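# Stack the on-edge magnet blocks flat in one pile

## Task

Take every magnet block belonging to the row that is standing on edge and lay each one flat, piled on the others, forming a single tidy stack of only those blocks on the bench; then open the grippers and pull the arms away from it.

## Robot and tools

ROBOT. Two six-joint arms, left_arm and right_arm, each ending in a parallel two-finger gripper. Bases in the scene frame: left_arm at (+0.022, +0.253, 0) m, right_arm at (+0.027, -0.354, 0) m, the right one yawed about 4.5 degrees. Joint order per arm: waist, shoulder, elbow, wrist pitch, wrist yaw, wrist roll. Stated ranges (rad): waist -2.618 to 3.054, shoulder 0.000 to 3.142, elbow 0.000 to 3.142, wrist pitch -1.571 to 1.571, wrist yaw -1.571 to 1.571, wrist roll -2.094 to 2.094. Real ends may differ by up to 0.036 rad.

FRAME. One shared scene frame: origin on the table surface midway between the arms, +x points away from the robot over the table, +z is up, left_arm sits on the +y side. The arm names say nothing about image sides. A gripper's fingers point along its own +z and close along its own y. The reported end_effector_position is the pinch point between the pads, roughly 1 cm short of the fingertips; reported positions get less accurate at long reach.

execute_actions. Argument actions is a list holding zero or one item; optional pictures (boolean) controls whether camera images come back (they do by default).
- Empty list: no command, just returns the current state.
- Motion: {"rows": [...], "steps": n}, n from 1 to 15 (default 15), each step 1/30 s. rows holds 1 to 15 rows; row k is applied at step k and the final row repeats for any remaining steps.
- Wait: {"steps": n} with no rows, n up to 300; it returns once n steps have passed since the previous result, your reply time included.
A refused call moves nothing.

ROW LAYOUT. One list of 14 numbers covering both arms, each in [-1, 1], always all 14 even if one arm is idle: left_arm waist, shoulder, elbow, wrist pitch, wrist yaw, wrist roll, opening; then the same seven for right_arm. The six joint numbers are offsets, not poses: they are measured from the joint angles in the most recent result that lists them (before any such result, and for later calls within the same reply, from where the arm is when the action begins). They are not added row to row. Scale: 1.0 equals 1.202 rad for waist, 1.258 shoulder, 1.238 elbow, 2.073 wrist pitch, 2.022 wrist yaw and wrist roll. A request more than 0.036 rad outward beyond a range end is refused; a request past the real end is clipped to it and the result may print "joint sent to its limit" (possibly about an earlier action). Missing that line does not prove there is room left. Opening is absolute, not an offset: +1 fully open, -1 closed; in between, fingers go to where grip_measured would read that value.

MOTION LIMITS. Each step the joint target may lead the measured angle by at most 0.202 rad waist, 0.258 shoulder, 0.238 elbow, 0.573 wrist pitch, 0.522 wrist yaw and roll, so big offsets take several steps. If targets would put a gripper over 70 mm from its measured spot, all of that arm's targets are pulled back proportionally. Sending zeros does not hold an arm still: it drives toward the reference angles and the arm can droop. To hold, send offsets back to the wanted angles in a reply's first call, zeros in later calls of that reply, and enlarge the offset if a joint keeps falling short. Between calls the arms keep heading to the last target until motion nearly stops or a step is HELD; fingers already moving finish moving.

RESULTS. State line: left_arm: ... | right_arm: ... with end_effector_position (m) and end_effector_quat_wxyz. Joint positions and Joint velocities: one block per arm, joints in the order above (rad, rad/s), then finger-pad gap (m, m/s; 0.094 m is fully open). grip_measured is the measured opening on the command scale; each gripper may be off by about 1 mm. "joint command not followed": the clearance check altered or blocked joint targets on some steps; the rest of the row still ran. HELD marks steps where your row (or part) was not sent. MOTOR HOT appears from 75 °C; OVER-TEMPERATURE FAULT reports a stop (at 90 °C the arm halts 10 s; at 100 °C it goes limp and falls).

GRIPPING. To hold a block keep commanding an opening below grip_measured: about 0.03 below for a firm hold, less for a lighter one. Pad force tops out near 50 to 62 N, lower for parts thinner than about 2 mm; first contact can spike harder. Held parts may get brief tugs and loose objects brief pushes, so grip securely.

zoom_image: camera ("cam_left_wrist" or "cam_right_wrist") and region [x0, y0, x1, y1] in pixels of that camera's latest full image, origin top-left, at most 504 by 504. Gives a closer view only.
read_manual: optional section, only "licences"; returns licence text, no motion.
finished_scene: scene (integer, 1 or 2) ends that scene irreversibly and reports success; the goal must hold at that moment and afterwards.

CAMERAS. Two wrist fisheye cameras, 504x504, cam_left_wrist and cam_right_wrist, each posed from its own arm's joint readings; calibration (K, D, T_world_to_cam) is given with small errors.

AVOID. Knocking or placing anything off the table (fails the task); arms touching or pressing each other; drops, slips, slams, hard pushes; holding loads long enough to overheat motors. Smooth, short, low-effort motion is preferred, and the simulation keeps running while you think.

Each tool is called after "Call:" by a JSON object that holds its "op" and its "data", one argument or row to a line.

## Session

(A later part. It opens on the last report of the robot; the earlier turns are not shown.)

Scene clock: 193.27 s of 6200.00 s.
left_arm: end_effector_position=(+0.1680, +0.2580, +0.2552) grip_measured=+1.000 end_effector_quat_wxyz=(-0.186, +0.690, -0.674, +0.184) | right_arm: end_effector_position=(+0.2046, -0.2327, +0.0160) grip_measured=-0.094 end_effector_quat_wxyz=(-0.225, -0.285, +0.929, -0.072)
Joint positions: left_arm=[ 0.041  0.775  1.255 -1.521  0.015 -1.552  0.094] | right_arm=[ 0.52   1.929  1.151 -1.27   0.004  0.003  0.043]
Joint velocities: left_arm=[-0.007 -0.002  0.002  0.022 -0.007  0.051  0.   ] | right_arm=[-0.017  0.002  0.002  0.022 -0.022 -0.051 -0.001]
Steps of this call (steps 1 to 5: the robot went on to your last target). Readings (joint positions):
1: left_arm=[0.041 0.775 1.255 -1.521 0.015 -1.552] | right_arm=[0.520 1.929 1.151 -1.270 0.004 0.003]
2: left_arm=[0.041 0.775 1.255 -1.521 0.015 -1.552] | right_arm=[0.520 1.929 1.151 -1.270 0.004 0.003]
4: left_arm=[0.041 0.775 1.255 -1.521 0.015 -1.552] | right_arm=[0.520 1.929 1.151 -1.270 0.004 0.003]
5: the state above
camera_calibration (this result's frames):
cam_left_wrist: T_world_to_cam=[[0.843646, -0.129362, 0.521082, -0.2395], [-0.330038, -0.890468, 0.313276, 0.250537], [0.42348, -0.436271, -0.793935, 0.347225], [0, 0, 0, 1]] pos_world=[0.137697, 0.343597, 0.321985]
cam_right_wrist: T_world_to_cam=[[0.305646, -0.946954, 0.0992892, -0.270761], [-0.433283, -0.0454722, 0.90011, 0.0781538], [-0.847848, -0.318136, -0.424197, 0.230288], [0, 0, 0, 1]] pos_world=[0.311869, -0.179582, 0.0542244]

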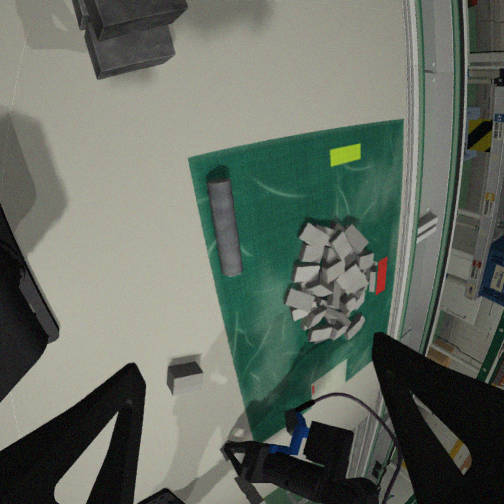

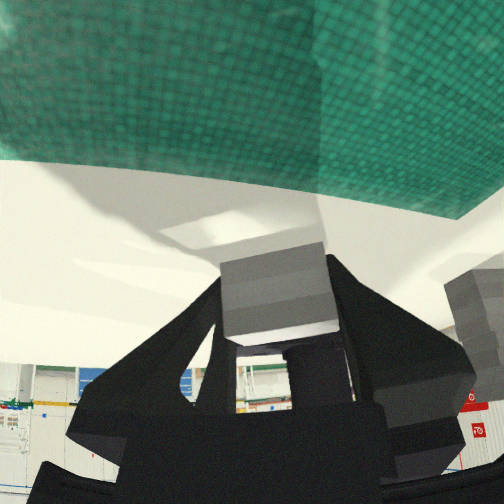

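Call:
{"op": "execute_actions", "data": {
  "actions": [
    {"rows":[[0,0,0,0,0,0,1,0,0,0,0,0,0,-0.13],[0,0,0,0,0,0,1,0,0,0,0,0,0,-0.11],[0,0,0,0,0,0,1,0,0,0,0,0,0,-0.095],[0,0,0,0,0,0,1,0,0,0,0,0,0,-0.08],[0,0,0,0,0,0,1,0,0,0,0,0,0,-0.06],[0,0,0,0,0,0,1,0,0,0,0,0,0,0],[0,0,0,0,0,0,1,0,0,0,0,0,0,0.15],[0,0,0,0,0,0,1,0,0,0,0,0,0,0.3]],"steps":11}
  ]
}}

Call:
{"op": "execute_actions", "data": {
  "actions": [
    {"rows":[[0,0,0,0,0,0,1,0,-0.02,0.02,0,0,0,0.3],[0,0,0,0,0,0,1,0,-0.035,0.03,0,0,0,0.3],[0,0,0,0,0,0,1,0,-0.05,0.04,0,0,0,0.3],[0,0,0,0,0,0,1,0,-0.07,0.05,0,0,0,0.3],[0,0,0,0,0,0,1,0,-0.09,0.06,0,0,0,0.3],[0,0,0,0,0,0,1,0,-0.11,0.07,0,0,0,0.3],[0,0,0,0,0,0,1,0,-0.13,0.08,0,0,0,0.3],[0,0,0,0,0,0,1,0,-0.15,0.09,0,0,0,0.3],[0,0,0,0,0,0,1,0,-0.18,0.1,0,0,0,0.3],[0,0,0,0,0,0,1,0,-0.21,0.1,0,0,0,0.3],[0,0,0,0,0,0,1,0,-0.235,0.1,0.02,0,0,0.3],[0,0,0,0,0,0,1,0,-0.255,0.1,0.04,0,0,0.3],[0,0,0,0,0,0,1,0,-0.27,0.1,0.06,0,0,0.3],[0,0,0,0,0,0,1,0,-0.28,0.1,0.08,0,0,0.3]]}
  ],
  "pictures": false
}}

Call:
{"op": "execute_actions", "data": {
  "actions": [
    {"rows":[[0,0,0,0,0,0,1,0.02,0,0,0.07,0,0,0.3],[0,0,0,0,0,0,1,0.05,0,0,0.1,0,0,0.3],[0,0,0,0,0,0,1,0.085,0,0,0.13,0,0,0.3],[0,0,0,0,0,0,1,0.125,0,0,0.16,0,0,0.3],[0,0,0,0,0,0,1,0.165,0,0,0.19,0,0,0.3],[0,0,0,0,0,0,1,0.205,0,0,0.22,0,0,0.3],[0,0,0,0,0,0,1,0.245,0,0,0.26,0,0,0.3],[0,0,0,0,0,0,1,0.285,0,-0.02,0.3,0,0,0.3],[0,0,0,0,0,0,1,0.325,0,-0.04,0.34,0,0,0.3],[0,0,0,0,0,0,1,0.365,0,-0.06,0.38,0,0,0.3],[0,0,0,0,0,0,1,0.405,0,-0.09,0.42,0,0,0.3],[0,0,0,0,0,0,1,0.44,0,-0.12,0.46,0,0,0.3],[0,0,0,0,0,0,1,0.47,0,-0.15,0.5,0,0,0.3],[0,0,0,0,0,0,1,0.495,0,-0.18,0.55,0,0,0.3],[0,0,0,0,0,0,1,0.51,0,-0.22,0.62,0,0,0.3]]}
  ],
  "pictures": false
}}

Call:
{"op": "execute_actions", "data": {
  "actions": [
    {"steps":16}
  ],
  "pictures": false
}}

Scene clock: 210.43 s of 6200.00 s.
left_arm: end_effector_position=(+0.1680, +0.2580, +0.2552) grip_measured=+1.000 end_effector_quat_wxyz=(-0.186, +0.690, -0.674, +0.184) | right_arm: end_effector_position=(+0.2046, -0.2327, +0.0160) grip_measured=+0.297 end_effector_quat_wxyz=(-0.225, -0.285, +0.929, -0.072)
Joint positions: left_arm=[ 0.041  0.775  1.255 -1.521  0.015 -1.552  0.094] | right_arm=[ 0.52   1.929  1.151 -1.27   0.004  0.003  0.061]
Joint velocities: left_arm=[ 0.022  0.002 -0.002 -0.007 -0.007 -0.037  0.   ] | right_arm=[ 0.007 -0.007  0.007 -0.037 -0.007 -0.081  0.002]
Steps of this call (steps 1 to 15: the robot went on to your last target; steps 16 to 90: nothing new was sent; then 13.80 s passed at rest; steps 91 to 101: all 11 steps of this action). Readings (joint positions):
91: left_arm=[0.041 0.775 1.255 -1.521 0.015 -1.552] | right_arm=[0.520 1.929 1.151 -1.270 0.004 0.003]
92: left_arm=[0.041 0.775 1.255 -1.521 0.015 -1.552] | right_arm=[0.520 1.929 1.151 -1.270 0.004 0.003]
94: left_arm=[0.041 0.775 1.255 -1.521 0.015 -1.552] | right_arm=[0.520 1.929 1.151 -1.270 0.004 0.003]
98: left_arm=[0.041 0.775 1.255 -1.521 0.015 -1.552] | right_arm=[0.520 1.929 1.151 -1.270 0.004 0.003]
101: the state above
camera_calibration (this result's frames):
cam_left_wrist: T_world_to_cam=[[0.843646, -0.129362, 0.521082, -0.2395], [-0.330038, -0.890468, 0.313276, 0.250537], [0.42348, -0.436271, -0.793935, 0.347225], [0, 0, 0, 1]] pos_world=[0.137697, 0.343597, 0.321985]
cam_right_wrist: T_world_to_cam=[[0.305646, -0.946954, 0.0992892, -0.270761], [-0.433283, -0.0454722, 0.90011, 0.0781538], [-0.847848, -0.318136, -0.424197, 0.230288], [0, 0, 0, 1]] pos_world=[0.311869, -0.179582, 0.0542244]

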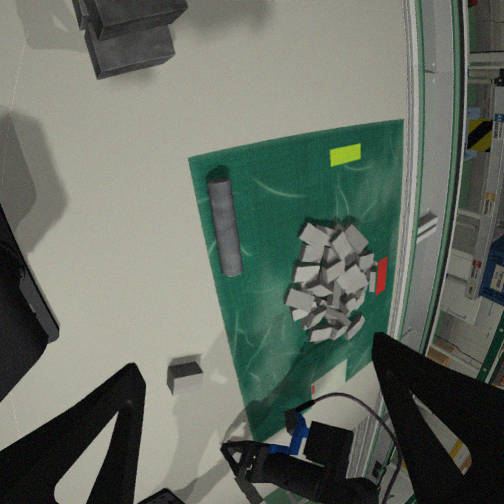

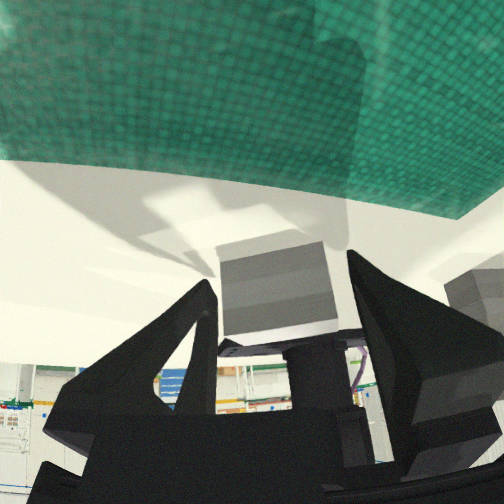

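Scene clock: 210.93 s of 6200.00 s.
left_arm: end_effector_position=(+0.1680, +0.2580, +0.2552) grip_measured=+1.000 end_effector_quat_wxyz=(-0.186, +0.690, -0.674, +0.184) | right_arm: end_effector_position=(+0.2635, -0.1925, +0.1110) grip_measured=+0.298 end_effector_quat_wxyz=(+0.020, -0.293, +0.956, +0.004)
Joint positions: left_arm=[ 0.041  0.775  1.255 -1.521  0.015 -1.552  0.094] | right_arm=[ 0.52   1.591  1.259 -1.198  0.004  0.003  0.061]
Joint velocities: left_arm=[-0.012  0.017  0.002 -0.022  0.066 -0.066  0.   ] | right_arm=[-0.012 -0.501  0.081  0.462 -0.081 -0.051 -0.   ]
Steps of this call (steps 1 to 15: all 15 steps of this action). Readings (joint positions):
1: left_arm=[0.041 0.775 1.255 -1.521 0.015 -1.552] | right_arm=[0.520 1.929 1.151 -1.270 0.004 0.003]
2: left_arm=[0.041 0.775 1.255 -1.521 0.015 -1.552] | right_arm=[0.520 1.925 1.151 -1.270 0.004 0.003]
4: left_arm=[0.041 0.775 1.255 -1.521 0.015 -1.552] | right_arm=[0.520 1.905 1.159 -1.271 0.004 0.003]
8: left_arm=[0.041 0.775 1.255 -1.521 0.015 -1.552] | right_arm=[0.520 1.811 1.209 -1.271 0.004 0.003]
15: the state above

Scene clock: 211.43 s of 6200.00 s.
left_arm: end_effector_position=(+0.1680, +0.2580, +0.2552) grip_measured=+1.000 end_effector_quat_wxyz=(-0.186, +0.690, -0.674, +0.184) | right_arm: end_effector_position=(+0.2006, +0.0508, +0.1376) grip_measured=+0.298 end_effector_quat_wxyz=(+0.312, -0.509, +0.776, +0.203)
Joint positions: left_arm=[ 0.041  0.775  1.255 -1.521  0.015 -1.552  0.094] | right_arm=[ 1.087  1.59   1.088 -0.306  0.006  0.003  0.061]
Joint velocities: left_arm=[-0.002  0.002 -0.007 -0.022  0.037 -0.022  0.   ] | right_arm=[ 1.053  0.002 -1.311  2.864 -0.037  0.007 -0.001]
Steps of this call (steps 1 to 15: all 15 steps of this action). Readings (joint positions):
1: left_arm=[0.041 0.775 1.255 -1.521 0.015 -1.552] | right_arm=[0.521 1.579 1.260 -1.176 0.004 0.003]
2: left_arm=[0.041 0.775 1.255 -1.521 0.015 -1.552] | right_arm=[0.527 1.575 1.260 -1.149 0.006 0.003]
4: left_arm=[0.041 0.775 1.255 -1.521 0.015 -1.552] | right_arm=[0.568 1.580 1.260 -1.075 0.011 0.003]
8: left_arm=[0.041 0.775 1.255 -1.521 0.015 -1.552] | right_arm=[0.749 1.590 1.259 -0.868 0.013 0.003]
15: the state above

Scene clock: 211.97 s of 6200.00 s.
left_arm: end_effector_position=(+0.1680, +0.2580, +0.2552) grip_measured=+1.000 end_effector_quat_wxyz=(-0.186, +0.690, -0.674, +0.184) | right_arm: end_effector_position=(+0.1886, +0.0942, +0.1646) grip_measured=+0.298 end_effector_quat_wxyz=(+0.403, -0.498, +0.712, +0.286)
Joint positions: left_arm=[ 0.041  0.775  1.255 -1.521  0.015 -1.552  0.094] | right_arm=[ 1.143  1.599  0.99   0.072 -0.004  0.003  0.061]
Joint velocities: left_arm=[-0.002 -0.017 -0.002 -0.125 -0.051 -0.022  0.   ] | right_arm=[-0.007  0.007  0.002  0.051  0.022  0.037 -0.001]
Steps of this call (steps 1 to 16: the robot went on to your last target). Readings (joint positions):
1: left_arm=[0.041 0.775 1.255 -1.521 0.015 -1.552] | right_arm=[1.119 1.590 1.049 -0.225 0.001 0.003]
2: left_arm=[0.041 0.775 1.255 -1.521 0.015 -1.552] | right_arm=[1.140 1.593 1.021 -0.169 -0.004 0.003]
4: left_arm=[0.041 0.775 1.255 -1.521 0.015 -1.552] | right_arm=[1.150 1.598 0.994 -0.094 -0.007 0.003]
8: left_arm=[0.041 0.775 1.255 -1.521 0.015 -1.552] | right_arm=[1.143 1.599 0.990 0.010 -0.005 0.003]
16: the state above

Call:
{"op": "execute_actions", "data": {
  "actions": [
    {"rows":[[0,0,0,0,0,0,1,-0.0175,0,-0.015,0.04,0.012,0,0.3],[0,0,0,0,0,0,1,-0.0175,0,-0.04,0.08,0.012,0,0.3],[0,0,0,0,0,0,1,-0.0175,0,-0.07,0.12,0.012,0,0.3],[0,0,0,0,0,0,1,-0.0175,0,-0.105,0.16,0.012,0,0.3],[0,0,0,0,0,0,1,-0.0175,0,-0.145,0.2,0.012,0,0.3],[0,0,0,0,0,0,1,-0.0175,0,-0.185,0.24,0.012,0,0.3],[0,0,0,0,0,0,1,-0.0175,0,-0.225,0.28,0.012,0,0.3],[0,0,0,0,0,0,1,-0.0175,0,-0.265,0.32,0.012,0,0.3],[0,0,0,0,0,0,1,-0.0175,0,-0.305,0.36,0.012,0,0.3],[0,0,0,0,0,0,1,-0.0175,0,-0.345,0.4,0.012,0,0.3],[0,0,0,0,0,0,1,-0.0175,0,-0.38,0.442,0.012,0,0.3],[0,0,0,0,0,0,1,-0.0175,0,-0.415,0.442,0.012,0,0.3],[0,0,0,0,0,0,1,-0.0175,0,-0.443,0.442,0.012,0,0.3],[0,0,0,0,0,0,1,-0.0175,0,-0.466,0.442,0.012,0,0.3],[0,0,0,0,0,0,1,-0.0175,0,-0.483,0.442,0.012,0,0.3]]}
  ],
  "pictures": false
}}

Call:
{"op": "execute_actions", "data": {
  "actions": [
    {"steps":14}
  ],
  "pictures": false
}}

Call:
{"op": "execute_actions", "data": {
  "actions": [
    {"rows":[[0,0,0,0,0,0,1,0,0.012,0,0,0,0,0.3],[0,0,0,0,0,0,1,0,0.026,0,0,0,0,0.3],[0,0,0,0,0,0,1,0,0.042,0,0,0,0,0.3],[0,0,0,0,0,0,1,0,0.058,0,0,0,0,0.3],[0,0,0,0,0,0,1,0,0.075,0,0,0,0,0.3],[0,0,0,0,0,0,1,0,0.092,0,0,0,0,0.3],[0,0,0,0,0,0,1,0,0.109,0,0,0,0,0.3],[0,0,0,0,0,0,1,0,0.125,0,0,0,0,0.3],[0,0,0,0,0,0,1,0,0.14,0,0,0,0,0.3],[0,0,0,0,0,0,1,0,0.154,0,0,0,0,0.3],[0,0,0,0,0,0,1,0,0.166,0,0,0,0,0.3],[0,0,0,0,0,0,1,0,0.176,0,0,0,0,0.3],[0,0,0,0,0,0,1,0,0.184,0,0,0,0,0.3],[0,0,0,0,0,0,1,0,0.19,0,0,0,0,0.3],[0,0,0,0,0,0,1,0,0.195,0,0,0,0,0.3]]}
  ],
  "pictures": false
}}

Call:
{"op": "execute_actions", "data": {
  "actions": [
    {"steps":6}
  ]
}}

Scene clock: 224.63 s of 6200.00 s.
left_arm: end_effector_position=(+0.1680, +0.2580, +0.2552) grip_measured=+1.000 end_effector_quat_wxyz=(-0.186, +0.690, -0.674, +0.184) | right_arm: end_effector_position=(+0.1760, +0.0386, +0.1094) grip_measured=+0.298 end_effector_quat_wxyz=(+0.489, -0.455, +0.665, +0.334)
Joint positions: left_arm=[ 0.041  0.775  1.255 -1.521  0.015 -1.552  0.094] | right_arm=[1.132 1.599 0.45  0.845 0.011 0.003 0.061]
Joint velocities: left_arm=[ 0.007  0.002 -0.007  0.022  0.022  0.022  0.   ] | right_arm=[-0.002  0.002 -0.891  0.842  0.066 -0.022 -0.   ]
Steps of this call (steps 1 to 30: the robot went on to your last target; steps 31 to 90: nothing new was sent; then 9.17 s passed at rest; steps 91 to 105: all 15 steps of this action). Readings (joint positions):
91: left_arm=[0.041 0.775 1.255 -1.521 0.015 -1.552] | right_arm=[1.142 1.599 0.990 0.087 -0.003 0.003]
92: left_arm=[0.041 0.775 1.255 -1.521 0.015 -1.552] | right_arm=[1.141 1.599 0.983 0.110 -0.001 0.003]
94: left_arm=[0.041 0.775 1.255 -1.521 0.015 -1.552] | right_arm=[1.136 1.599 0.946 0.203 0.003 0.003]
98: left_arm=[0.041 0.775 1.255 -1.521 0.015 -1.552] | right_arm=[1.132 1.599 0.776 0.460 0.009 0.003]
105: the state above

Scene clock: 225.10 s of 6200.00 s.
left_arm: end_effector_position=(+0.1680, +0.2580, +0.2552) grip_measured=+1.000 end_effector_quat_wxyz=(-0.186, +0.690, -0.674, +0.184) | right_arm: end_effector_position=(+0.1741, +0.0334, +0.1206) grip_measured=+0.298 end_effector_quat_wxyz=(+0.515, -0.441, +0.645, +0.352)
Joint positions: left_arm=[ 0.041  0.775  1.255 -1.521  0.015 -1.552  0.094] | right_arm=[1.132 1.599 0.398 0.978 0.011 0.003 0.061]
Joint velocities: left_arm=[-0.012  0.002 -0.012  0.051 -0.022 -0.022  0.   ] | right_arm=[ 0.007 -0.007 -0.017  0.007  0.007  0.037  0.   ]
Steps of this call (steps 1 to 14: the robot went on to your last target). Readings (joint positions):
1: left_arm=[0.041 0.775 1.255 -1.521 0.015 -1.552] | right_arm=[1.132 1.599 0.425 0.868 0.011 0.003]
2: left_arm=[0.041 0.775 1.255 -1.521 0.015 -1.552] | right_arm=[1.132 1.599 0.408 0.882 0.011 0.003]
4: left_arm=[0.041 0.775 1.255 -1.521 0.015 -1.552] | right_arm=[1.132 1.599 0.398 0.907 0.011 0.003]
8: left_arm=[0.041 0.775 1.255 -1.521 0.015 -1.552] | right_arm=[1.132 1.599 0.398 0.955 0.011 0.003]
14: the state above

Scene clock: 225.60 s of 6200.00 s.
left_arm: end_effector_position=(+0.1680, +0.2580, +0.2552) grip_measured=+1.000 end_effector_quat_wxyz=(-0.186, +0.690, -0.674, +0.184) | right_arm: end_effector_position=(+0.1710, +0.0252, +0.0340) grip_measured=+0.298 end_effector_quat_wxyz=(+0.442, -0.477, +0.697, +0.301)
Joint positions: left_arm=[ 0.041  0.775  1.255 -1.521  0.015 -1.552  0.094] | right_arm=[1.132 1.825 0.398 0.985 0.011 0.003 0.061]
Joint velocities: left_arm=[-0.007 -0.007  0.007 -0.022  0.007  0.022  0.   ] | right_arm=[ 0.002  0.232  0.012  0.007 -0.051  0.007 -0.001]
Steps of this call (steps 1 to 15: all 15 steps of this action). Readings (joint positions):
1: left_arm=[0.041 0.775 1.255 -1.521 0.015 -1.552] | right_arm=[1.132 1.599 0.398 0.978 0.011 0.003]
2: left_arm=[0.041 0.775 1.255 -1.521 0.015 -1.552] | right_arm=[1.132 1.601 0.398 0.980 0.011 0.003]
4: left_arm=[0.041 0.775 1.255 -1.521 0.015 -1.552] | right_arm=[1.132 1.623 0.398 0.989 0.011 0.003]
8: left_arm=[0.041 0.775 1.255 -1.521 0.015 -1.552] | right_arm=[1.132 1.708 0.398 0.991 0.011 0.003]
15: the state above

Scene clock: 225.80 s of 6200.00 s.
left_arm: end_effector_position=(+0.1680, +0.2580, +0.2552) grip_measured=+1.000 end_effector_quat_wxyz=(-0.186, +0.690, -0.674, +0.184) | right_arm: end_effector_position=(+0.1706, +0.0240, +0.0289) grip_measured=+0.298 end_effector_quat_wxyz=(+0.437, -0.479, +0.700, +0.298)
Joint positions: left_arm=[ 0.041  0.775  1.255 -1.521  0.015 -1.552  0.094] | right_arm=[1.132 1.837 0.398 0.984 0.011 0.003 0.061]
Joint velocities: left_arm=[-0.007 -0.002 -0.017 -0.007 -0.066 -0.007  0.   ] | right_arm=[ 0.002 -0.002 -0.017 -0.066  0.037 -0.066 -0.001]
Steps of this call (steps 1 to 6: the robot went on to your last target). Readings (joint positions):
1: left_arm=[0.041 0.775 1.255 -1.521 0.015 -1.552] | right_arm=[1.132 1.831 0.398 0.985 0.011 0.003]
2: left_arm=[0.041 0.775 1.255 -1.521 0.015 -1.552] | right_arm=[1.132 1.836 0.398 0.984 0.011 0.003]
4: left_arm=[0.041 0.775 1.255 -1.521 0.015 -1.552] | right_arm=[1.132 1.837 0.398 0.984 0.011 0.003]
6: the state above
camera_calibration (this result's frames):
cam_left_wrist: T_world_to_cam=[[0.843646, -0.129362, 0.521082, -0.2395], [-0.330038, -0.890468, 0.313276, 0.250537], [0.42348, -0.436271, -0.793935, 0.347225], [0, 0, 0, 1]] pos_world=[0.137697, 0.343597, 0.321985]
cam_right_wrist: T_world_to_cam=[[0.858589, -0.429542, -0.279854, -0.114361], [-0.511161, -0.759047, -0.403189, 0.131503], [-0.0392353, 0.489224, -0.871275, 0.144133], [0, 0, 0, 1]] pos_world=[0.171063, -0.0198195, 0.146596]

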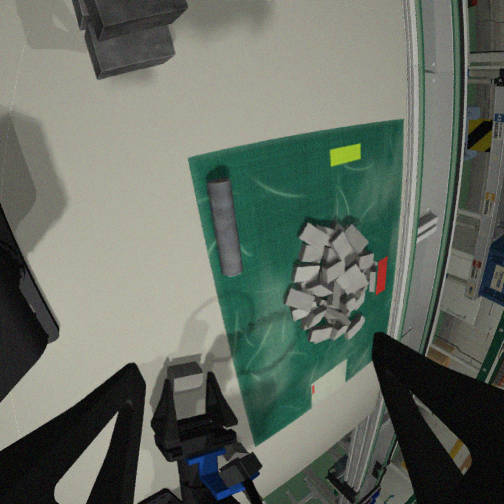

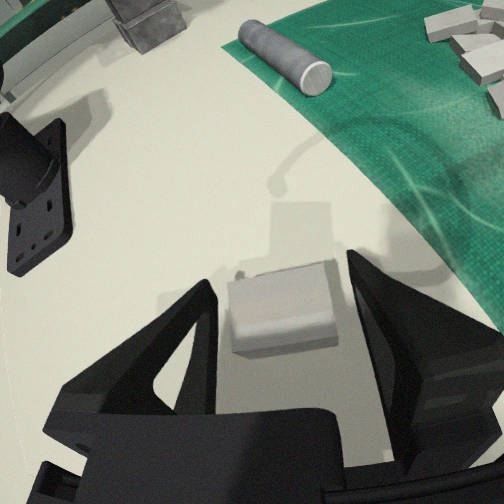

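Call:
{"op": "execute_actions", "data": {
  "actions": [
    {"rows":[[0,0,0,0,0,0,1,0,0.012,0,0,-0.008,0,0.25],[0,0,0,0,0,0,1,0,0.016,0,0,-0.008,0,0.2],[0,0,0,0,0,0,1,0,0.02,0,0,-0.008,0,0.15],[0,0,0,0,0,0,1,0,0.024,0,0,-0.008,0,0.15],[0,0,0,0,0,0,1,0,0.027,0,0,-0.008,0,0.15],[0,0,0,0,0,0,1,0,0.03,0,0,-0.008,0,0.15]],"steps":13}
  ]
}}

Scene clock: 229.40 s of 6200.00 s.
left_arm: end_effector_position=(+0.1680, +0.2580, +0.2552) grip_measured=+1.000 end_effector_quat_wxyz=(-0.186, +0.690, -0.674, +0.184) | right_arm: end_effector_position=(+0.1683, +0.0222, +0.0183) grip_measured=+0.152 end_effector_quat_wxyz=(+0.426, -0.485, +0.705, +0.294)
Joint positions: left_arm=[ 0.041  0.775  1.255 -1.521  0.015 -1.552  0.094] | right_arm=[1.132 1.866 0.398 0.985 0.003 0.003 0.054]
Joint velocities: left_arm=[ 0.007 -0.007  0.012 -0.007 -0.022  0.022  0.   ] | right_arm=[-0.007  0.007  0.017  0.007 -0.037  0.066 -0.001]
Steps of this call (steps 1 to 30: the robot went on to your last target; steps 31 to 90: nothing new was sent; then 0.17 s passed at rest; steps 91 to 103: all 13 steps of this action). Readings (joint positions):
91: left_arm=[0.041 0.775 1.255 -1.521 0.015 -1.552] | right_arm=[1.132 1.837 0.398 0.984 0.011 0.003]
92: left_arm=[0.041 0.775 1.255 -1.521 0.015 -1.552] | right_arm=[1.132 1.838 0.398 0.984 0.009 0.003]
94: left_arm=[0.041 0.775 1.255 -1.521 0.015 -1.552] | right_arm=[1.132 1.845 0.398 0.985 0.006 0.003]
98: left_arm=[0.041 0.775 1.255 -1.521 0.015 -1.552] | right_arm=[1.132 1.863 0.398 0.985 0.004 0.003]
103: the state above
camera_calibration (this result's frames):
cam_left_wrist: T_world_to_cam=[[0.843646, -0.129362, 0.521082, -0.2395], [-0.330038, -0.890468, 0.313276, 0.250537], [0.42348, -0.436271, -0.793935, 0.347225], [0, 0, 0, 1]] pos_world=[0.137697, 0.343597, 0.321985]
cam_right_wrist: T_world_to_cam=[[0.85817, -0.429747, -0.280823, -0.116037], [-0.510497, -0.772115, -0.378458, 0.124437], [-0.0541863, 0.468141, -0.881991, 0.138927], [0, 0, 0, 1]] pos_world=[0.170632, -0.0188244, 0.137041]

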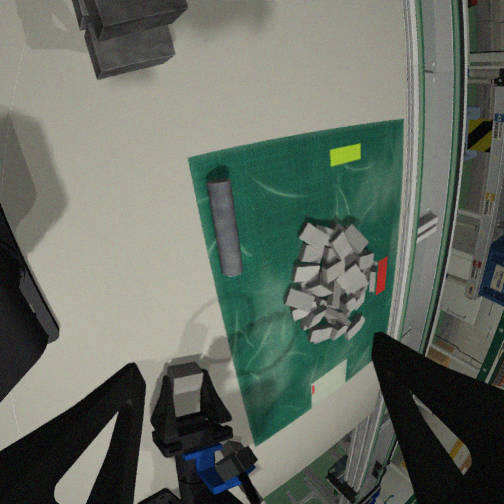

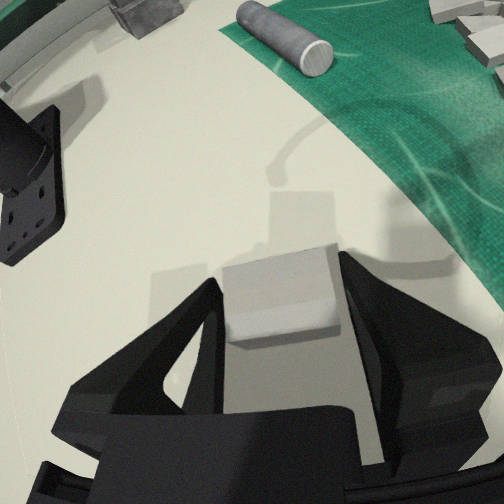

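Call:
{"op": "execute_actions", "data": {
  "actions": [
    {"rows":[[0,0,0,0,0,0,1,0,0,0,-0.01,0,0,0.12],[0,0,0,0,0,0,1,0,0,0,-0.01,0,0,0.1],[0,0,0,0,0,0,1,0,0,0,-0.01,0,0,0.08],[0,0,0,0,0,0,1,0,0,0,-0.01,0,0,0.06],[0,0,0,0,0,0,1,0,0,0,-0.01,0,0,0.04],[0,0,0,0,0,0,1,0,0,0,-0.01,0,0,0.02],[0,0,0,0,0,0,1,0,0,0,-0.01,0,0,0],[0,0,0,0,0,0,1,0,0,0,-0.01,0,0,-0.02],[0,0,0,0,0,0,1,0,0,0,-0.01,0,0,-0.04],[0,0,0,0,0,0,1,0,0,0,-0.01,0,0,-0.06],[0,0,0,0,0,0,1,0,0,0,-0.01,0,0,-0.08],[0,0,0,0,0,0,1,0,0,0,-0.01,0,0,-0.1],[0,0,0,0,0,0,1,0,0,0,-0.01,0,0,-0.12],[0,0,0,0,0,0,1,0,0,0,-0.01,0,0,-0.15],[0,0,0,0,0,0,1,0,0,0,-0.01,0,0,-0.18]]}
  ],
  "pictures": false
}}

Call:
{"op": "execute_actions", "data": {
  "actions": [
    {"rows":[[0,0,0,0,0,0,1,0,-0.01,0.01,0.005,0,0,-0.18],[0,0,0,0,0,0,1,0,-0.02,0.02,0.01,0,0,-0.18],[0,0,0,0,0,0,1,0,-0.027,0.02,0.015,0,0,-0.18],[0,0,0,0,0,0,1,0,-0.034,0.02,0.02,0,0,-0.18],[0,0,0,0,0,0,1,0,-0.041,0.02,0.02,0,0,-0.18],[0,0,0,0,0,0,1,0,-0.048,0.02,0.02,0,0,-0.18],[0,0,0,0,0,0,1,0,-0.055,0.02,0.02,0,0,-0.18],[0,0,0,0,0,0,1,0,-0.062,0.02,0.02,0,0,-0.18],[0,0,0,0,0,0,1,0,-0.069,0.02,0.02,0,0,-0.18]],"steps":13}
  ]
}}

Call:
{"op": "zoom_image", "data": {
  "camera": "cam_right_wrist",
  "region": [180, 220, 400, 440]
}}

Scene clock: 240.50 s of 6200.00 s.
left_arm: end_effector_position=(+0.1680, +0.2580, +0.2552) grip_measured=+1.000 end_effector_quat_wxyz=(-0.186, +0.690, -0.674, +0.184) | right_arm: end_effector_position=(+0.1682, +0.0218, +0.0177) grip_measured=-0.094 end_effector_quat_wxyz=(+0.425, -0.485, +0.705, +0.293)
Joint positions: left_arm=[ 0.041  0.775  1.255 -1.521  0.015 -1.552  0.094] | right_arm=[1.132 1.866 0.398 0.983 0.003 0.003 0.043]
Joint velocities: left_arm=[-0.017  0.002  0.007 -0.007  0.022 -0.081  0.   ] | right_arm=[-0.002  0.017  0.002  0.022 -0.007 -0.007 -0.001]
Steps of this call (steps 1 to 15: the robot went on to your last target; steps 16 to 90: nothing new was sent; then 7.60 s passed at rest; steps 91 to 105: all 15 steps of this action). Readings (joint positions):
91: left_arm=[0.041 0.775 1.255 -1.521 0.015 -1.552] | right_arm=[1.132 1.866 0.398 0.985 0.002 0.003]
92: left_arm=[0.041 0.775 1.255 -1.521 0.015 -1.552] | right_arm=[1.132 1.866 0.398 0.985 0.002 0.003]
94: left_arm=[0.041 0.775 1.255 -1.521 0.015 -1.552] | right_arm=[1.132 1.866 0.398 0.984 0.002 0.003]
98: left_arm=[0.041 0.775 1.255 -1.521 0.015 -1.552] | right_arm=[1.132 1.866 0.398 0.983 0.002 0.003]
105: the state above

Scene clock: 240.93 s of 6200.00 s.
left_arm: end_effector_position=(+0.1680, +0.2580, +0.2552) grip_measured=+1.000 end_effector_quat_wxyz=(-0.186, +0.690, -0.674, +0.184) | right_arm: end_effector_position=(+0.1701, +0.0269, +0.0421) grip_measured=-0.094 end_effector_quat_wxyz=(+0.447, -0.476, +0.692, +0.308)
Joint positions: left_arm=[ 0.041  0.775  1.255 -1.521  0.015 -1.552  0.094] | right_arm=[1.132 1.8   0.398 0.978 0.003 0.003 0.043]
Joint velocities: left_arm=[-0.017  0.012 -0.002 -0.051 -0.051  0.066  0.   ] | right_arm=[-0.027 -0.022 -0.012 -0.051 -0.022  0.007 -0.001]
Steps of this call (steps 1 to 13: all 13 steps of this action). Readings (joint positions):
1: left_arm=[0.041 0.775 1.255 -1.521 0.015 -1.552] | right_arm=[1.132 1.866 0.398 0.983 0.003 0.003]
2: left_arm=[0.041 0.775 1.255 -1.521 0.015 -1.552] | right_arm=[1.132 1.865 0.398 0.983 0.003 0.003]
4: left_arm=[0.041 0.775 1.255 -1.521 0.015 -1.552] | right_arm=[1.132 1.860 0.398 0.980 0.003 0.003]
8: left_arm=[0.041 0.775 1.255 -1.521 0.015 -1.552] | right_arm=[1.132 1.832 0.398 0.975 0.003 0.003]
13: the state above
camera_calibration (this result's frames):
cam_left_wrist: T_world_to_cam=[[0.843646, -0.129362, 0.521082, -0.2395], [-0.330038, -0.890468, 0.313276, 0.250537], [0.42348, -0.436271, -0.793935, 0.347225], [0, 0, 0, 1]] pos_world=[0.137697, 0.343597, 0.321985]
cam_right_wrist: T_world_to_cam=[[0.863942, -0.414473, -0.286035, -0.110103], [-0.502311, -0.749714, -0.430828, 0.138212], [-0.0358775, 0.515889, -0.855904, 0.152271], [0, 0, 0, 1]] pos_world=[0.170011, -0.0205701, 0.158382]

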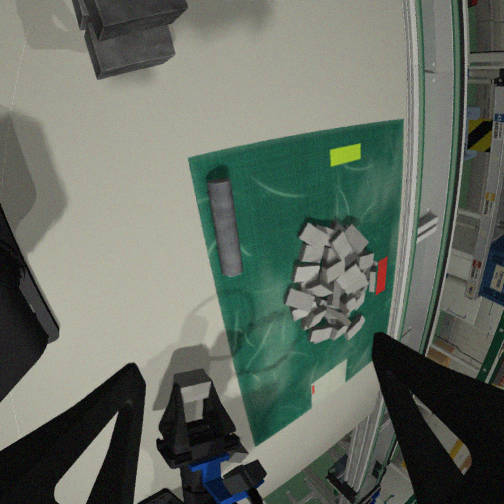

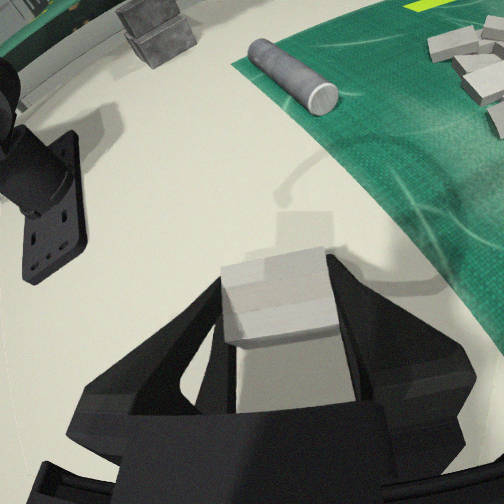

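Region (180, 220, 400, 440) of cam_right_wrist's 504x504 image, scaled by 2.291, with more detail than that image has.

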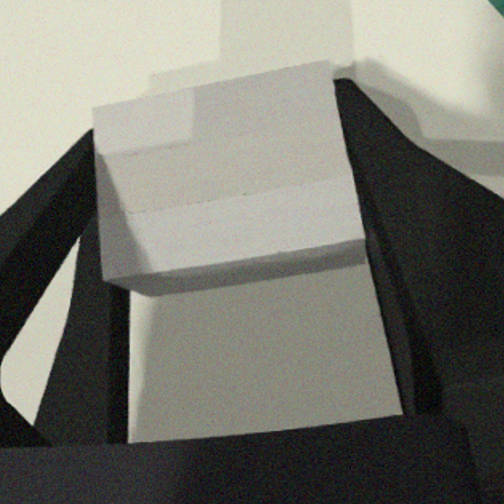

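Call:
{"op": "execute_actions", "data": {
  "actions": [
    {"rows":[[0,0,0,0,0,0,1,0,-0.025,0.03,0.01,0,0,-0.18],[0,0,0,0,0,0,1,0,-0.03,0.05,0,0,0,-0.18],[0,0,0,0,0,0,1,0,-0.036,0.07,-0.02,0,0,-0.18],[0,0,0,0,0,0,1,0,-0.042,0.095,-0.045,0,0,-0.18],[0,0,0,0,0,0,1,0,-0.048,0.125,-0.07,0,0,-0.18],[0,0,0,0,0,0,1,0,-0.054,0.155,-0.1,0,0,-0.18],[0,0,0,0,0,0,1,-0.01,-0.06,0.19,-0.13,0,0,-0.18],[0,0,0,0,0,0,1,-0.02,-0.066,0.225,-0.16,0,0,-0.18],[0,0,0,0,0,0,1,-0.03,-0.072,0.26,-0.19,0,0,-0.18],[0,0,0,0,0,0,1,-0.04,-0.078,0.295,-0.22,0,0,-0.18],[0,0,0,0,0,0,1,-0.05,-0.084,0.33,-0.25,0,0,-0.18],[0,0,0,0,0,0,1,-0.06,-0.09,0.365,-0.28,0,0,-0.18],[0,0,0,0,0,0,1,-0.07,-0.095,0.4,-0.31,0,0,-0.18],[0,0,0,0,0,0,1,-0.08,-0.1,0.435,-0.34,0,0,-0.18],[0,0,0,0,0,0,1,-0.09,-0.1,0.47,-0.37,0,0,-0.18]]}
  ],
  "pictures": false
}}

Call:
{"op": "execute_actions", "data": {
  "actions": [
    {"rows":[[0,0,0,0,0,0,1,-0.03,-0.015,0.11,-0.13,0,0,-0.18],[0,0,0,0,0,0,1,-0.04,-0.015,0.14,-0.16,0,0,-0.18],[0,0,0,0,0,0,1,-0.05,-0.015,0.17,-0.19,0,0,-0.18],[0,0,0,0,0,0,1,-0.06,-0.015,0.2,-0.22,0,0,-0.18],[0,0,0,0,0,0,1,-0.07,-0.015,0.23,-0.25,0,0,-0.18],[0,0,0,0,0,0,1,-0.08,-0.015,0.26,-0.28,0,0,-0.18],[0,0,0,0,0,0,1,-0.09,-0.015,0.285,-0.31,0,0,-0.18],[0,0,0,0,0,0,1,-0.1,-0.015,0.31,-0.34,0,0,-0.18],[0,0,0,0,0,0,1,-0.11,-0.015,0.33,-0.37,0,0,-0.18],[0,0,0,0,0,0,1,-0.12,-0.015,0.34,-0.4,0,0,-0.18],[0,0,0,0,0,0,1,-0.13,-0.015,0.35,-0.43,0,0,-0.18],[0,0,0,0,0,0,1,-0.14,-0.015,0.35,-0.46,0,0,-0.18],[0,0,0,0,0,0,1,-0.15,-0.015,0.35,-0.49,0,0,-0.18],[0,0,0,0,0,0,1,-0.16,-0.015,0.35,-0.52,0,0,-0.18],[0,0,0,0,0,0,1,-0.17,-0.015,0.35,-0.91,0,0,-0.18]]}
  ],
  "pictures": false
}}

Call:
{"op": "execute_actions", "data": {
  "actions": [
    {"steps":24}
  ]
}}

Scene clock: 251.40 s of 6200.00 s.
left_arm: end_effector_position=(+0.1680, +0.2580, +0.2552) grip_measured=+1.000 end_effector_quat_wxyz=(-0.186, +0.690, -0.674, +0.184) | right_arm: end_effector_position=(+0.2316, +0.0935, +0.1362) grip_measured=-0.094 end_effector_quat_wxyz=(+0.457, -0.452, +0.707, +0.294)
Joint positions: left_arm=[ 0.041  0.775  1.255 -1.521  0.015 -1.552  0.094] | right_arm=[ 1.061  1.711  0.871  0.418 -0.001  0.003  0.043]
Joint velocities: left_arm=[-0.012  0.007 -0.017 -0.095  0.037  0.007  0.   ] | right_arm=[-0.393 -0.188  1.297 -1.648  0.022 -0.007  0.   ]
Steps of this call (steps 1 to 15: the robot went on to your last target; steps 16 to 90: nothing new was sent; then 6.97 s passed at rest; steps 91 to 105: all 15 steps of this action). Readings (joint positions):
91: left_arm=[0.041 0.775 1.255 -1.521 0.015 -1.552] | right_arm=[1.132 1.799 0.398 0.976 0.003 0.003]
92: left_arm=[0.041 0.775 1.255 -1.521 0.015 -1.552] | right_arm=[1.132 1.797 0.401 0.968 0.003 0.003]
94: left_arm=[0.041 0.775 1.255 -1.521 0.015 -1.552] | right_arm=[1.132 1.790 0.426 0.926 0.003 0.003]
98: left_arm=[0.041 0.775 1.255 -1.521 0.015 -1.552] | right_arm=[1.131 1.767 0.557 0.770 0.003 0.003]
105: the state above

Scene clock: 251.90 s of 6200.00 s.
left_arm: end_effector_position=(+0.1680, +0.2580, +0.2552) grip_measured=+1.000 end_effector_quat_wxyz=(-0.186, +0.690, -0.674, +0.184) | right_arm: end_effector_position=(+0.2889, +0.0280, +0.1438) grip_measured=-0.094 end_effector_quat_wxyz=(+0.301, -0.436, +0.833, +0.160)
Joint positions: left_arm=[ 0.041  0.775  1.255 -1.521  0.015 -1.552  0.094] | right_arm=[ 0.889  1.706  1.284 -0.452 -0.002  0.003  0.043]
Joint velocities: left_arm=[-0.002  0.007  0.022 -0.051 -0.066 -0.037  0.   ] | right_arm=[-0.335 -0.012  0.095 -2.161  0.037 -0.11  -0.   ]
Steps of this call (steps 1 to 15: all 15 steps of this action). Readings (joint positions):
1: left_arm=[0.041 0.775 1.255 -1.521 0.015 -1.552] | right_arm=[1.048 1.707 0.914 0.366 -0.001 0.003]
2: left_arm=[0.041 0.775 1.255 -1.521 0.015 -1.552] | right_arm=[1.036 1.706 0.956 0.316 -0.001 0.003]
4: left_arm=[0.041 0.775 1.255 -1.521 0.015 -1.552] | right_arm=[1.017 1.706 1.031 0.206 -0.001 0.003]
8: left_arm=[0.041 0.775 1.255 -1.521 0.015 -1.552] | right_arm=[0.976 1.706 1.164 -0.045 -0.001 0.003]
15: the state above

Scene clock: 252.70 s of 6200.00 s.
left_arm: end_effector_position=(+0.1680, +0.2580, +0.2552) grip_measured=+1.000 end_effector_quat_wxyz=(-0.186, +0.690, -0.674, +0.184) | right_arm: end_effector_position=(+0.1634, -0.1659, +0.0961) grip_measured=-0.094 end_effector_quat_wxyz=(-0.130, -0.446, +0.883, -0.066)
Joint positions: left_arm=[ 0.041  0.775  1.255 -1.521  0.015 -1.552  0.094] | right_arm=[ 0.861  1.709  1.284 -1.44   0.     0.003  0.043]
Joint velocities: left_arm=[-0.012  0.002 -0.002  0.007 -0.007 -0.037  0.   ] | right_arm=[-0.007  0.007 -0.002 -0.007 -0.007 -0.022  0.   ]
Steps of this call (steps 1 to 24: the robot went on to your last target). Readings (joint positions):
1: left_arm=[0.041 0.775 1.255 -1.521 0.015 -1.552] | right_arm=[0.878 1.706 1.284 -0.532 -0.001 0.003]
2: left_arm=[0.041 0.775 1.255 -1.521 0.015 -1.552] | right_arm=[0.870 1.706 1.284 -0.618 -0.000 0.003]
4: left_arm=[0.041 0.775 1.255 -1.521 0.015 -1.552] | right_arm=[0.861 1.708 1.284 -0.796 0.001 0.003]
8: left_arm=[0.041 0.775 1.255 -1.521 0.015 -1.552] | right_arm=[0.861 1.709 1.284 -1.130 0.001 0.003]
24: the state above
camera_calibration (this result's frames):
cam_left_wrist: T_world_to_cam=[[0.843646, -0.129362, 0.521082, -0.2395], [-0.330038, -0.890468, 0.313276, 0.250537], [0.42348, -0.436271, -0.793935, 0.347225], [0, 0, 0, 1]] pos_world=[0.137697, 0.343597, 0.321985]
cam_right_wrist: T_world_to_cam=[[0.596025, -0.801836, 0.0425697, -0.220839], [-0.484023, -0.316475, 0.815822, -0.0373048], [-0.640683, -0.506855, -0.576734, 0.200017], [0, 0, 0, 1]] pos_world=[0.241717, -0.0875032, 0.155192]

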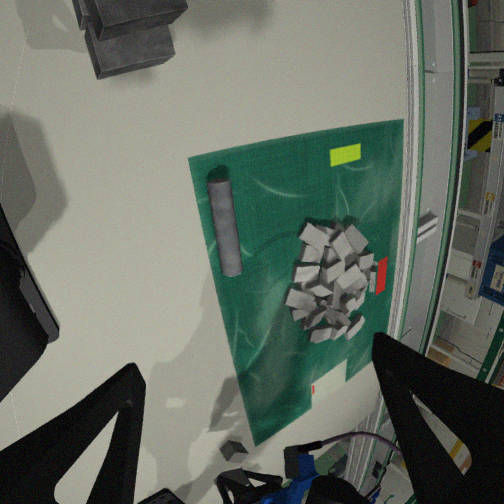

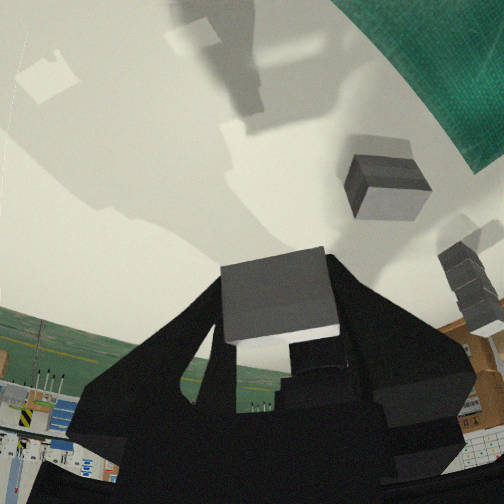

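Call:
{"op": "execute_actions", "data": {
  "actions": [
    {"rows":[[0,0,0,0,0,0,1,-0.01,0.005,-0.005,-0.01,0.002,0,-0.18],[0,0,0,0,0,0,1,-0.025,0.01,-0.01,-0.01,0.002,0,-0.18],[0,0,0,0,0,0,1,-0.045,0.017,-0.014,-0.01,0.002,0,-0.18],[0,0,0,0,0,0,1,-0.07,0.025,-0.018,-0.01,0.002,0,-0.18],[0,0,0,0,0,0,1,-0.095,0.033,-0.022,-0.01,0.002,0,-0.18],[0,0,0,0,0,0,1,-0.12,0.041,-0.026,-0.01,0.002,0,-0.18],[0,0,0,0,0,0,1,-0.145,0.05,-0.03,-0.01,0.002,0,-0.18],[0,0,0,0,0,0,1,-0.17,0.059,-0.034,-0.01,0.002,0,-0.18],[0,0,0,0,0,0,1,-0.195,0.068,-0.034,-0.01,0.002,0,-0.18],[0,0,0,0,0,0,1,-0.218,0.077,-0.034,-0.01,0.002,0,-0.18],[0,0,0,0,0,0,1,-0.238,0.085,-0.034,-0.01,0.002,0,-0.18],[0,0,0,0,0,0,1,-0.255,0.093,-0.034,-0.01,0.002,0,-0.18],[0,0,0,0,0,0,1,-0.268,0.1,-0.034,-0.01,0.002,0,-0.18],[0,0,0,0,0,0,1,-0.278,0.106,-0.034,-0.01,0.002,0,-0.18],[0,0,0,0,0,0,1,-0.284,0.111,-0.034,-0.01,0.002,0,-0.18]]}
  ],
  "pictures": false
}}

Call:
{"op": "execute_actions", "data": {
  "actions": [
    {"steps":10}
  ]
}}

Scene clock: 263.50 s of 6200.00 s.
left_arm: end_effector_position=(+0.1680, +0.2580, +0.2552) grip_measured=+1.000 end_effector_quat_wxyz=(-0.186, +0.690, -0.674, +0.184) | right_arm: end_effector_position=(+0.2044, -0.2273, +0.0651) grip_measured=-0.094 end_effector_quat_wxyz=(-0.214, -0.295, +0.929, -0.070)
Joint positions: left_arm=[ 0.041  0.775  1.255 -1.521  0.015 -1.552  0.094] | right_arm=[ 0.539  1.838  1.254 -1.441  0.002  0.003  0.043]
Joint velocities: left_arm=[ 0.012 -0.012 -0.002  0.007  0.022  0.037  0.   ] | right_arm=[-0.398  0.232  0.007 -0.066  0.037  0.095 -0.   ]
Steps of this call (steps 1 to 30: the robot went on to your last target; steps 31 to 90: nothing new was sent; then 7.30 s passed at rest; steps 91 to 105: all 15 steps of this action). Readings (joint positions):
91: left_arm=[0.041 0.775 1.255 -1.521 0.015 -1.552] | right_arm=[0.861 1.709 1.284 -1.441 0.000 0.003]
92: left_arm=[0.041 0.775 1.255 -1.521 0.015 -1.552] | right_arm=[0.859 1.710 1.284 -1.441 -0.000 0.003]
94: left_arm=[0.041 0.775 1.255 -1.521 0.015 -1.552] | right_arm=[0.841 1.717 1.284 -1.441 -0.003 0.003]
98: left_arm=[0.041 0.775 1.255 -1.521 0.015 -1.552] | right_arm=[0.730 1.756 1.270 -1.441 -0.005 0.003]
105: the state above

Scene clock: 263.83 s of 6200.00 s.
left_arm: end_effector_position=(+0.1680, +0.2580, +0.2552) grip_measured=+1.000 end_effector_quat_wxyz=(-0.186, +0.690, -0.674, +0.184) | right_arm: end_effector_position=(+0.2064, -0.2314, +0.0628) grip_measured=-0.094 end_effector_quat_wxyz=(-0.220, -0.286, +0.930, -0.071)
Joint positions: left_arm=[ 0.041  0.775  1.255 -1.521  0.015 -1.552  0.094] | right_arm=[ 0.52   1.85   1.254 -1.441  0.004  0.003  0.043]
Joint velocities: left_arm=[-0.002 -0.017 -0.002 -0.007 -0.037 -0.037  0.   ] | right_arm=[-0.002 -0.002 -0.007 -0.066 -0.007 -0.022  0.   ]
Steps of this call (steps 1 to 10: the robot went on to your last target). Readings (joint positions):
1: left_arm=[0.041 0.775 1.255 -1.521 0.015 -1.552] | right_arm=[0.528 1.844 1.254 -1.441 0.003 0.003]
2: left_arm=[0.041 0.775 1.255 -1.521 0.015 -1.552] | right_arm=[0.522 1.848 1.254 -1.441 0.004 0.003]
4: left_arm=[0.041 0.775 1.255 -1.521 0.015 -1.552] | right_arm=[0.520 1.850 1.254 -1.441 0.005 0.003]
8: left_arm=[0.041 0.775 1.255 -1.521 0.015 -1.552] | right_arm=[0.520 1.850 1.254 -1.441 0.004 0.003]
10: the state above
camera_calibration (this result's frames):
cam_left_wrist: T_world_to_cam=[[0.843646, -0.129362, 0.521082, -0.2395], [-0.330038, -0.890468, 0.313276, 0.250537], [0.42348, -0.436271, -0.793935, 0.347225], [0, 0, 0, 1]] pos_world=[0.137697, 0.343597, 0.321985]
cam_right_wrist: T_world_to_cam=[[0.304813, -0.947522, 0.0963927, -0.274563], [-0.440927, -0.0506816, 0.896111, 0.0375517], [-0.844199, -0.315649, -0.433236, 0.252436], [0, 0, 0, 1]] pos_world=[0.313354, -0.17857, 0.10218]

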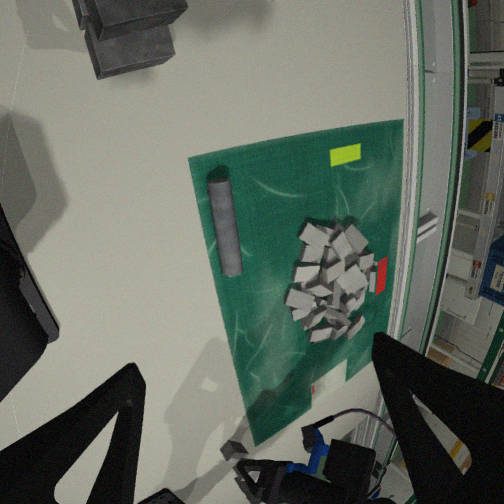

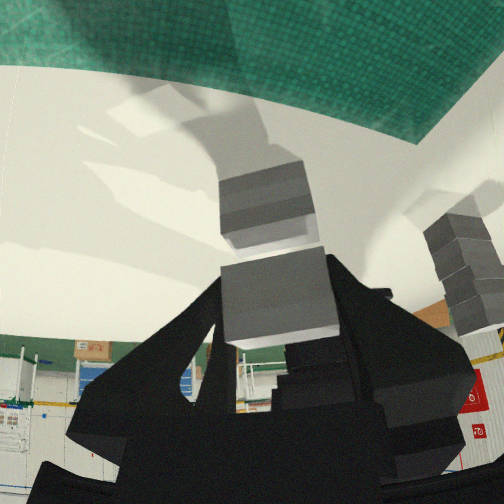

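Call:
{"op": "execute_actions", "data": {
  "actions": [
    {"rows":[[0,0,0,0,0,0,1,0,0,-0.01,0,0,0,-0.18],[0,0,0,0,0,0,1,0,0,-0.015,0.005,0,0,-0.18],[0,0,0,0,0,0,1,0,0,-0.02,0.01,0,0,-0.18],[0,0,0,0,0,0,1,0,0,-0.024,0.015,0,0,-0.18],[0,0,0,0,0,0,1,0,0,-0.028,0.022,0,0,-0.18],[0,0,0,0,0,0,1,0,0,-0.032,0.022,0,0,-0.18],[0,0,0,0,0,0,1,0,0,-0.036,0.022,0,0,-0.18],[0,0,0,0,0,0,1,0,0,-0.04,0.022,0,0,-0.18]]}
  ],
  "pictures": false
}}

Call:
{"op": "execute_actions", "data": {
  "actions": [
    {"steps":8}
  ]
}}

Call:
{"op": "zoom_image", "data": {
  "camera": "cam_right_wrist",
  "region": [190, 160, 370, 360]
}}

Scene clock: 268.43 s of 6200.00 s.
left_arm: end_effector_position=(+0.1680, +0.2580, +0.2552) grip_measured=+1.000 end_effector_quat_wxyz=(-0.186, +0.690, -0.674, +0.184) | right_arm: end_effector_position=(+0.2065, -0.2314, +0.0524) grip_measured=-0.094 end_effector_quat_wxyz=(-0.213, -0.286, +0.932, -0.068)
Joint positions: left_arm=[ 0.041  0.775  1.255 -1.521  0.015 -1.552  0.094] | right_arm=[ 0.52   1.85   1.217 -1.389  0.004  0.003  0.043]
Joint velocities: left_arm=[ 0.002 -0.002 -0.007 -0.007  0.022 -0.007  0.   ] | right_arm=[-0.002 -0.007 -0.017  0.066 -0.081 -0.037 -0.   ]
Steps of this call (steps 1 to 30: the robot went on to your last target; steps 31 to 90: nothing new was sent; then 1.10 s passed at rest; steps 91 to 105: all 15 steps of this action). Readings (joint positions):
91: left_arm=[0.041 0.775 1.255 -1.521 0.015 -1.552] | right_arm=[0.520 1.850 1.254 -1.441 0.004 0.003]
92: left_arm=[0.041 0.775 1.255 -1.521 0.015 -1.552] | right_arm=[0.520 1.850 1.254 -1.438 0.004 0.003]
94: left_arm=[0.041 0.775 1.255 -1.521 0.015 -1.552] | right_arm=[0.520 1.850 1.250 -1.427 0.004 0.003]
98: left_arm=[0.041 0.775 1.255 -1.521 0.015 -1.552] | right_arm=[0.520 1.850 1.229 -1.399 0.004 0.003]
105: the state above

Scene clock: 268.70 s of 6200.00 s.
left_arm: end_effector_position=(+0.1680, +0.2580, +0.2552) grip_measured=+1.000 end_effector_quat_wxyz=(-0.186, +0.690, -0.674, +0.184) | right_arm: end_effector_position=(+0.2072, -0.2309, +0.0519) grip_measured=-0.094 end_effector_quat_wxyz=(-0.211, -0.286, +0.932, -0.068)
Joint positions: left_arm=[ 0.041  0.775  1.255 -1.521  0.015 -1.552  0.094] | right_arm=[ 0.52   1.85   1.217 -1.385  0.004  0.003  0.043]
Joint velocities: left_arm=[ 0.027 -0.017 -0.002 -0.037 -0.007  0.066  0.   ] | right_arm=[ 0.017  0.002  0.002  0.022 -0.007 -0.007 -0.001]
Steps of this call (steps 1 to 8: the robot went on to your last target). Readings (joint positions):
1: left_arm=[0.041 0.775 1.255 -1.521 0.015 -1.552] | right_arm=[0.520 1.850 1.217 -1.388 0.004 0.003]
2: left_arm=[0.041 0.775 1.255 -1.521 0.015 -1.552] | right_arm=[0.520 1.850 1.217 -1.387 0.004 0.003]
4: left_arm=[0.041 0.775 1.255 -1.521 0.015 -1.552] | right_arm=[0.520 1.850 1.217 -1.386 0.004 0.003]
8: the state above
camera_calibration (this result's frames):
cam_left_wrist: T_world_to_cam=[[0.843646, -0.129362, 0.521082, -0.2395], [-0.330038, -0.890468, 0.313276, 0.250537], [0.42348, -0.436271, -0.793935, 0.347225], [0, 0, 0, 1]] pos_world=[0.137697, 0.343597, 0.321985]
cam_right_wrist: T_world_to_cam=[[0.303308, -0.948548, 0.090894, -0.272897], [-0.455271, -0.0604572, 0.888298, 0.0487364], [-0.837098, -0.310809, -0.450184, 0.249084], [0, 0, 0, 1]] pos_world=[0.313468, -0.178492, 0.0936461]

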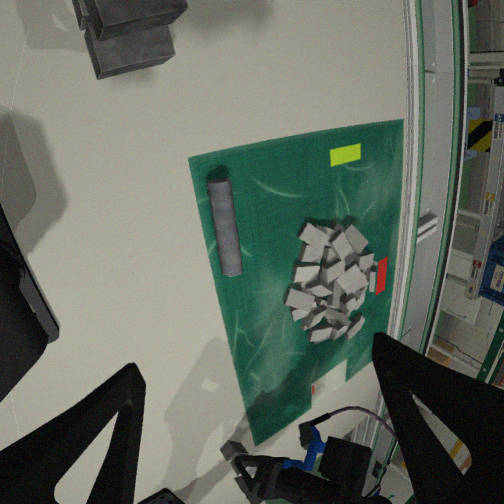

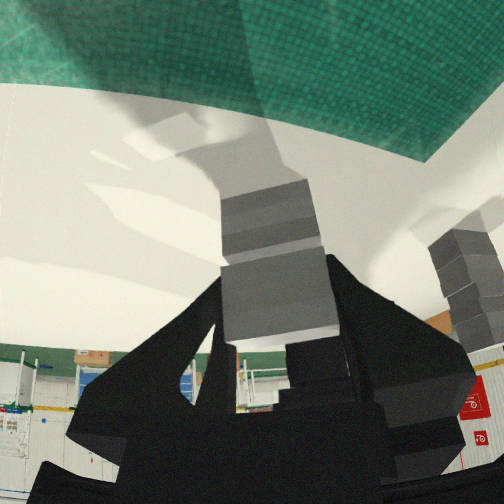

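Region (190, 160, 370, 360) of cam_right_wrist's 504x504 image, scaled by 2.520, with more detail than that image has; it fills the left 454 columns of this view, and the rest is white.

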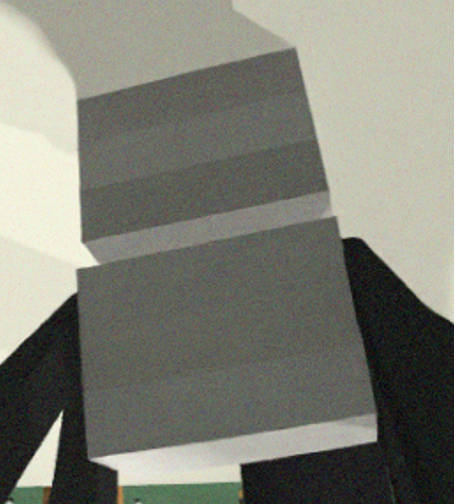

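Call:
{"op": "execute_actions", "data": {
  "actions": [
    {"rows":[[0,0,0,0,0,0,1,0,0.005,0,-0.014,0,0,-0.18],[0,0,0,0,0,0,1,0,0.008,0,-0.014,0,0,-0.18],[0,0,0,0,0,0,1,0,0.011,0,-0.014,0,0,-0.18],[0,0,0,0,0,0,1,0,0.014,0,-0.014,0,0,-0.18],[0,0,0,0,0,0,1,0,0.016,0,-0.014,0,0,-0.18],[0,0,0,0,0,0,1,0,0.018,0,-0.014,0,0,-0.18],[0,0,0,0,0,0,1,0,0.02,0,-0.014,0,0,-0.18],[0,0,0,0,0,0,1,0,0.022,0,-0.014,0,0,-0.18],[0,0,0,0,0,0,1,0,0.024,0,-0.014,0,0,-0.18],[0,0,0,0,0,0,1,0,0.026,0,-0.014,0,0,-0.18],[0,0,0,0,0,0,1,0,0.028,0,-0.014,0,0,-0.18],[0,0,0,0,0,0,1,0,0.03,0,-0.014,0,0,-0.18],[0,0,0,0,0,0,1,0,0.032,0,-0.014,0,0,-0.18]]}
  ]
}}

Call:
{"op": "zoom_image", "data": {
  "camera": "cam_right_wrist",
  "region": [190, 160, 370, 360]
}}

Scene clock: 275.70 s of 6200.00 s.
left_arm: end_effector_position=(+0.1680, +0.2580, +0.2552) grip_measured=+1.000 end_effector_quat_wxyz=(-0.186, +0.690, -0.674, +0.184) | right_arm: end_effector_position=(+0.2052, -0.2323, +0.0456) grip_measured=-0.094 end_effector_quat_wxyz=(-0.227, -0.285, +0.928, -0.073)
Joint positions: left_arm=[ 0.041  0.775  1.255 -1.521  0.015 -1.552  0.094] | right_arm=[ 0.52   1.882  1.217 -1.386  0.004  0.003  0.043]
Joint velocities: left_arm=[-0.012 -0.007 -0.012  0.022 -0.022 -0.007  0.   ] | right_arm=[ 0.002  0.007  0.012  0.022 -0.022 -0.007 -0.   ]
Steps of this call (steps 1 to 15: the robot went on to your last target; steps 16 to 90: nothing new was sent; then 3.50 s passed at rest; steps 91 to 105: all 15 steps of this action). Readings (joint positions):
91: left_arm=[0.041 0.775 1.255 -1.521 0.015 -1.552] | right_arm=[0.520 1.850 1.217 -1.385 0.004 0.003]
92: left_arm=[0.041 0.775 1.255 -1.521 0.015 -1.552] | right_arm=[0.520 1.850 1.217 -1.385 0.004 0.003]
94: left_arm=[0.041 0.775 1.255 -1.521 0.015 -1.552] | right_arm=[0.520 1.853 1.217 -1.385 0.004 0.003]
98: left_arm=[0.041 0.775 1.255 -1.521 0.015 -1.552] | right_arm=[0.520 1.869 1.217 -1.385 0.004 0.003]
105: the state above
camera_calibration (this result's frames):
cam_left_wrist: T_world_to_cam=[[0.843646, -0.129362, 0.521082, -0.2395], [-0.330038, -0.890468, 0.313276, 0.250537], [0.42348, -0.436271, -0.793935, 0.347225], [0, 0, 0, 1]] pos_world=[0.137697, 0.343597, 0.321985]
cam_right_wrist: T_world_to_cam=[[0.305929, -0.946761, 0.100252, -0.273567], [-0.430727, -0.0437306, 0.901422, 0.0515817], [-0.849047, -0.318953, -0.421174, 0.24337], [0, 0, 0, 1]] pos_world=[0.312542, -0.179123, 0.08343]

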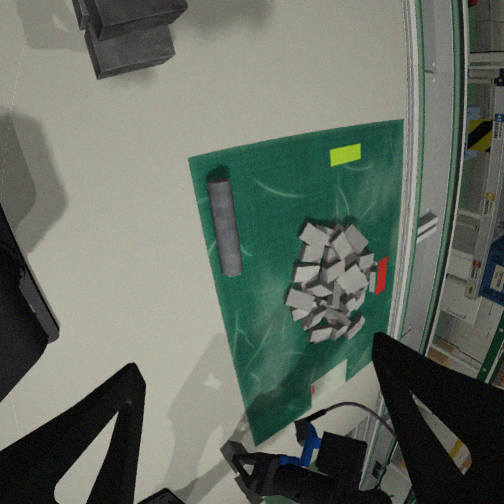

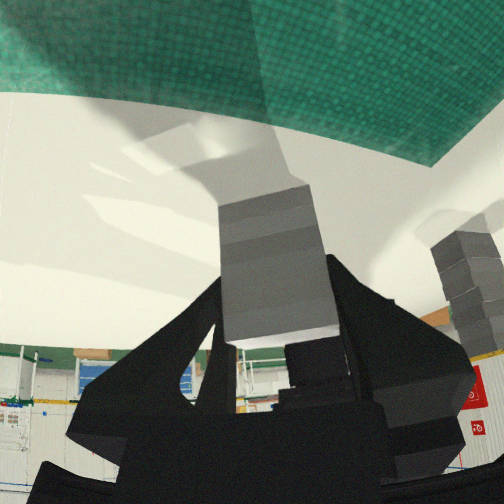

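Region (190, 160, 370, 360) of cam_right_wrist's 504x504 image, scaled by 2.520, with more detail than that image has; it fills the left 454 columns of this view, and the rest is white.

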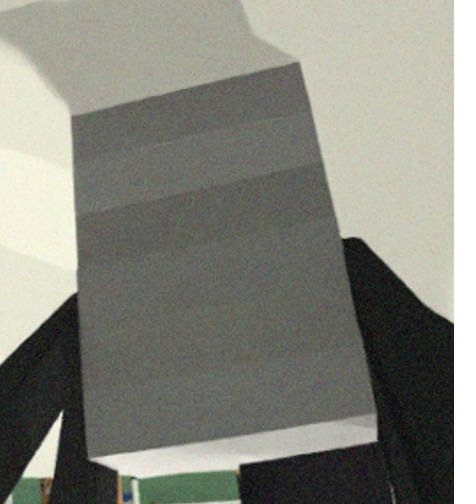

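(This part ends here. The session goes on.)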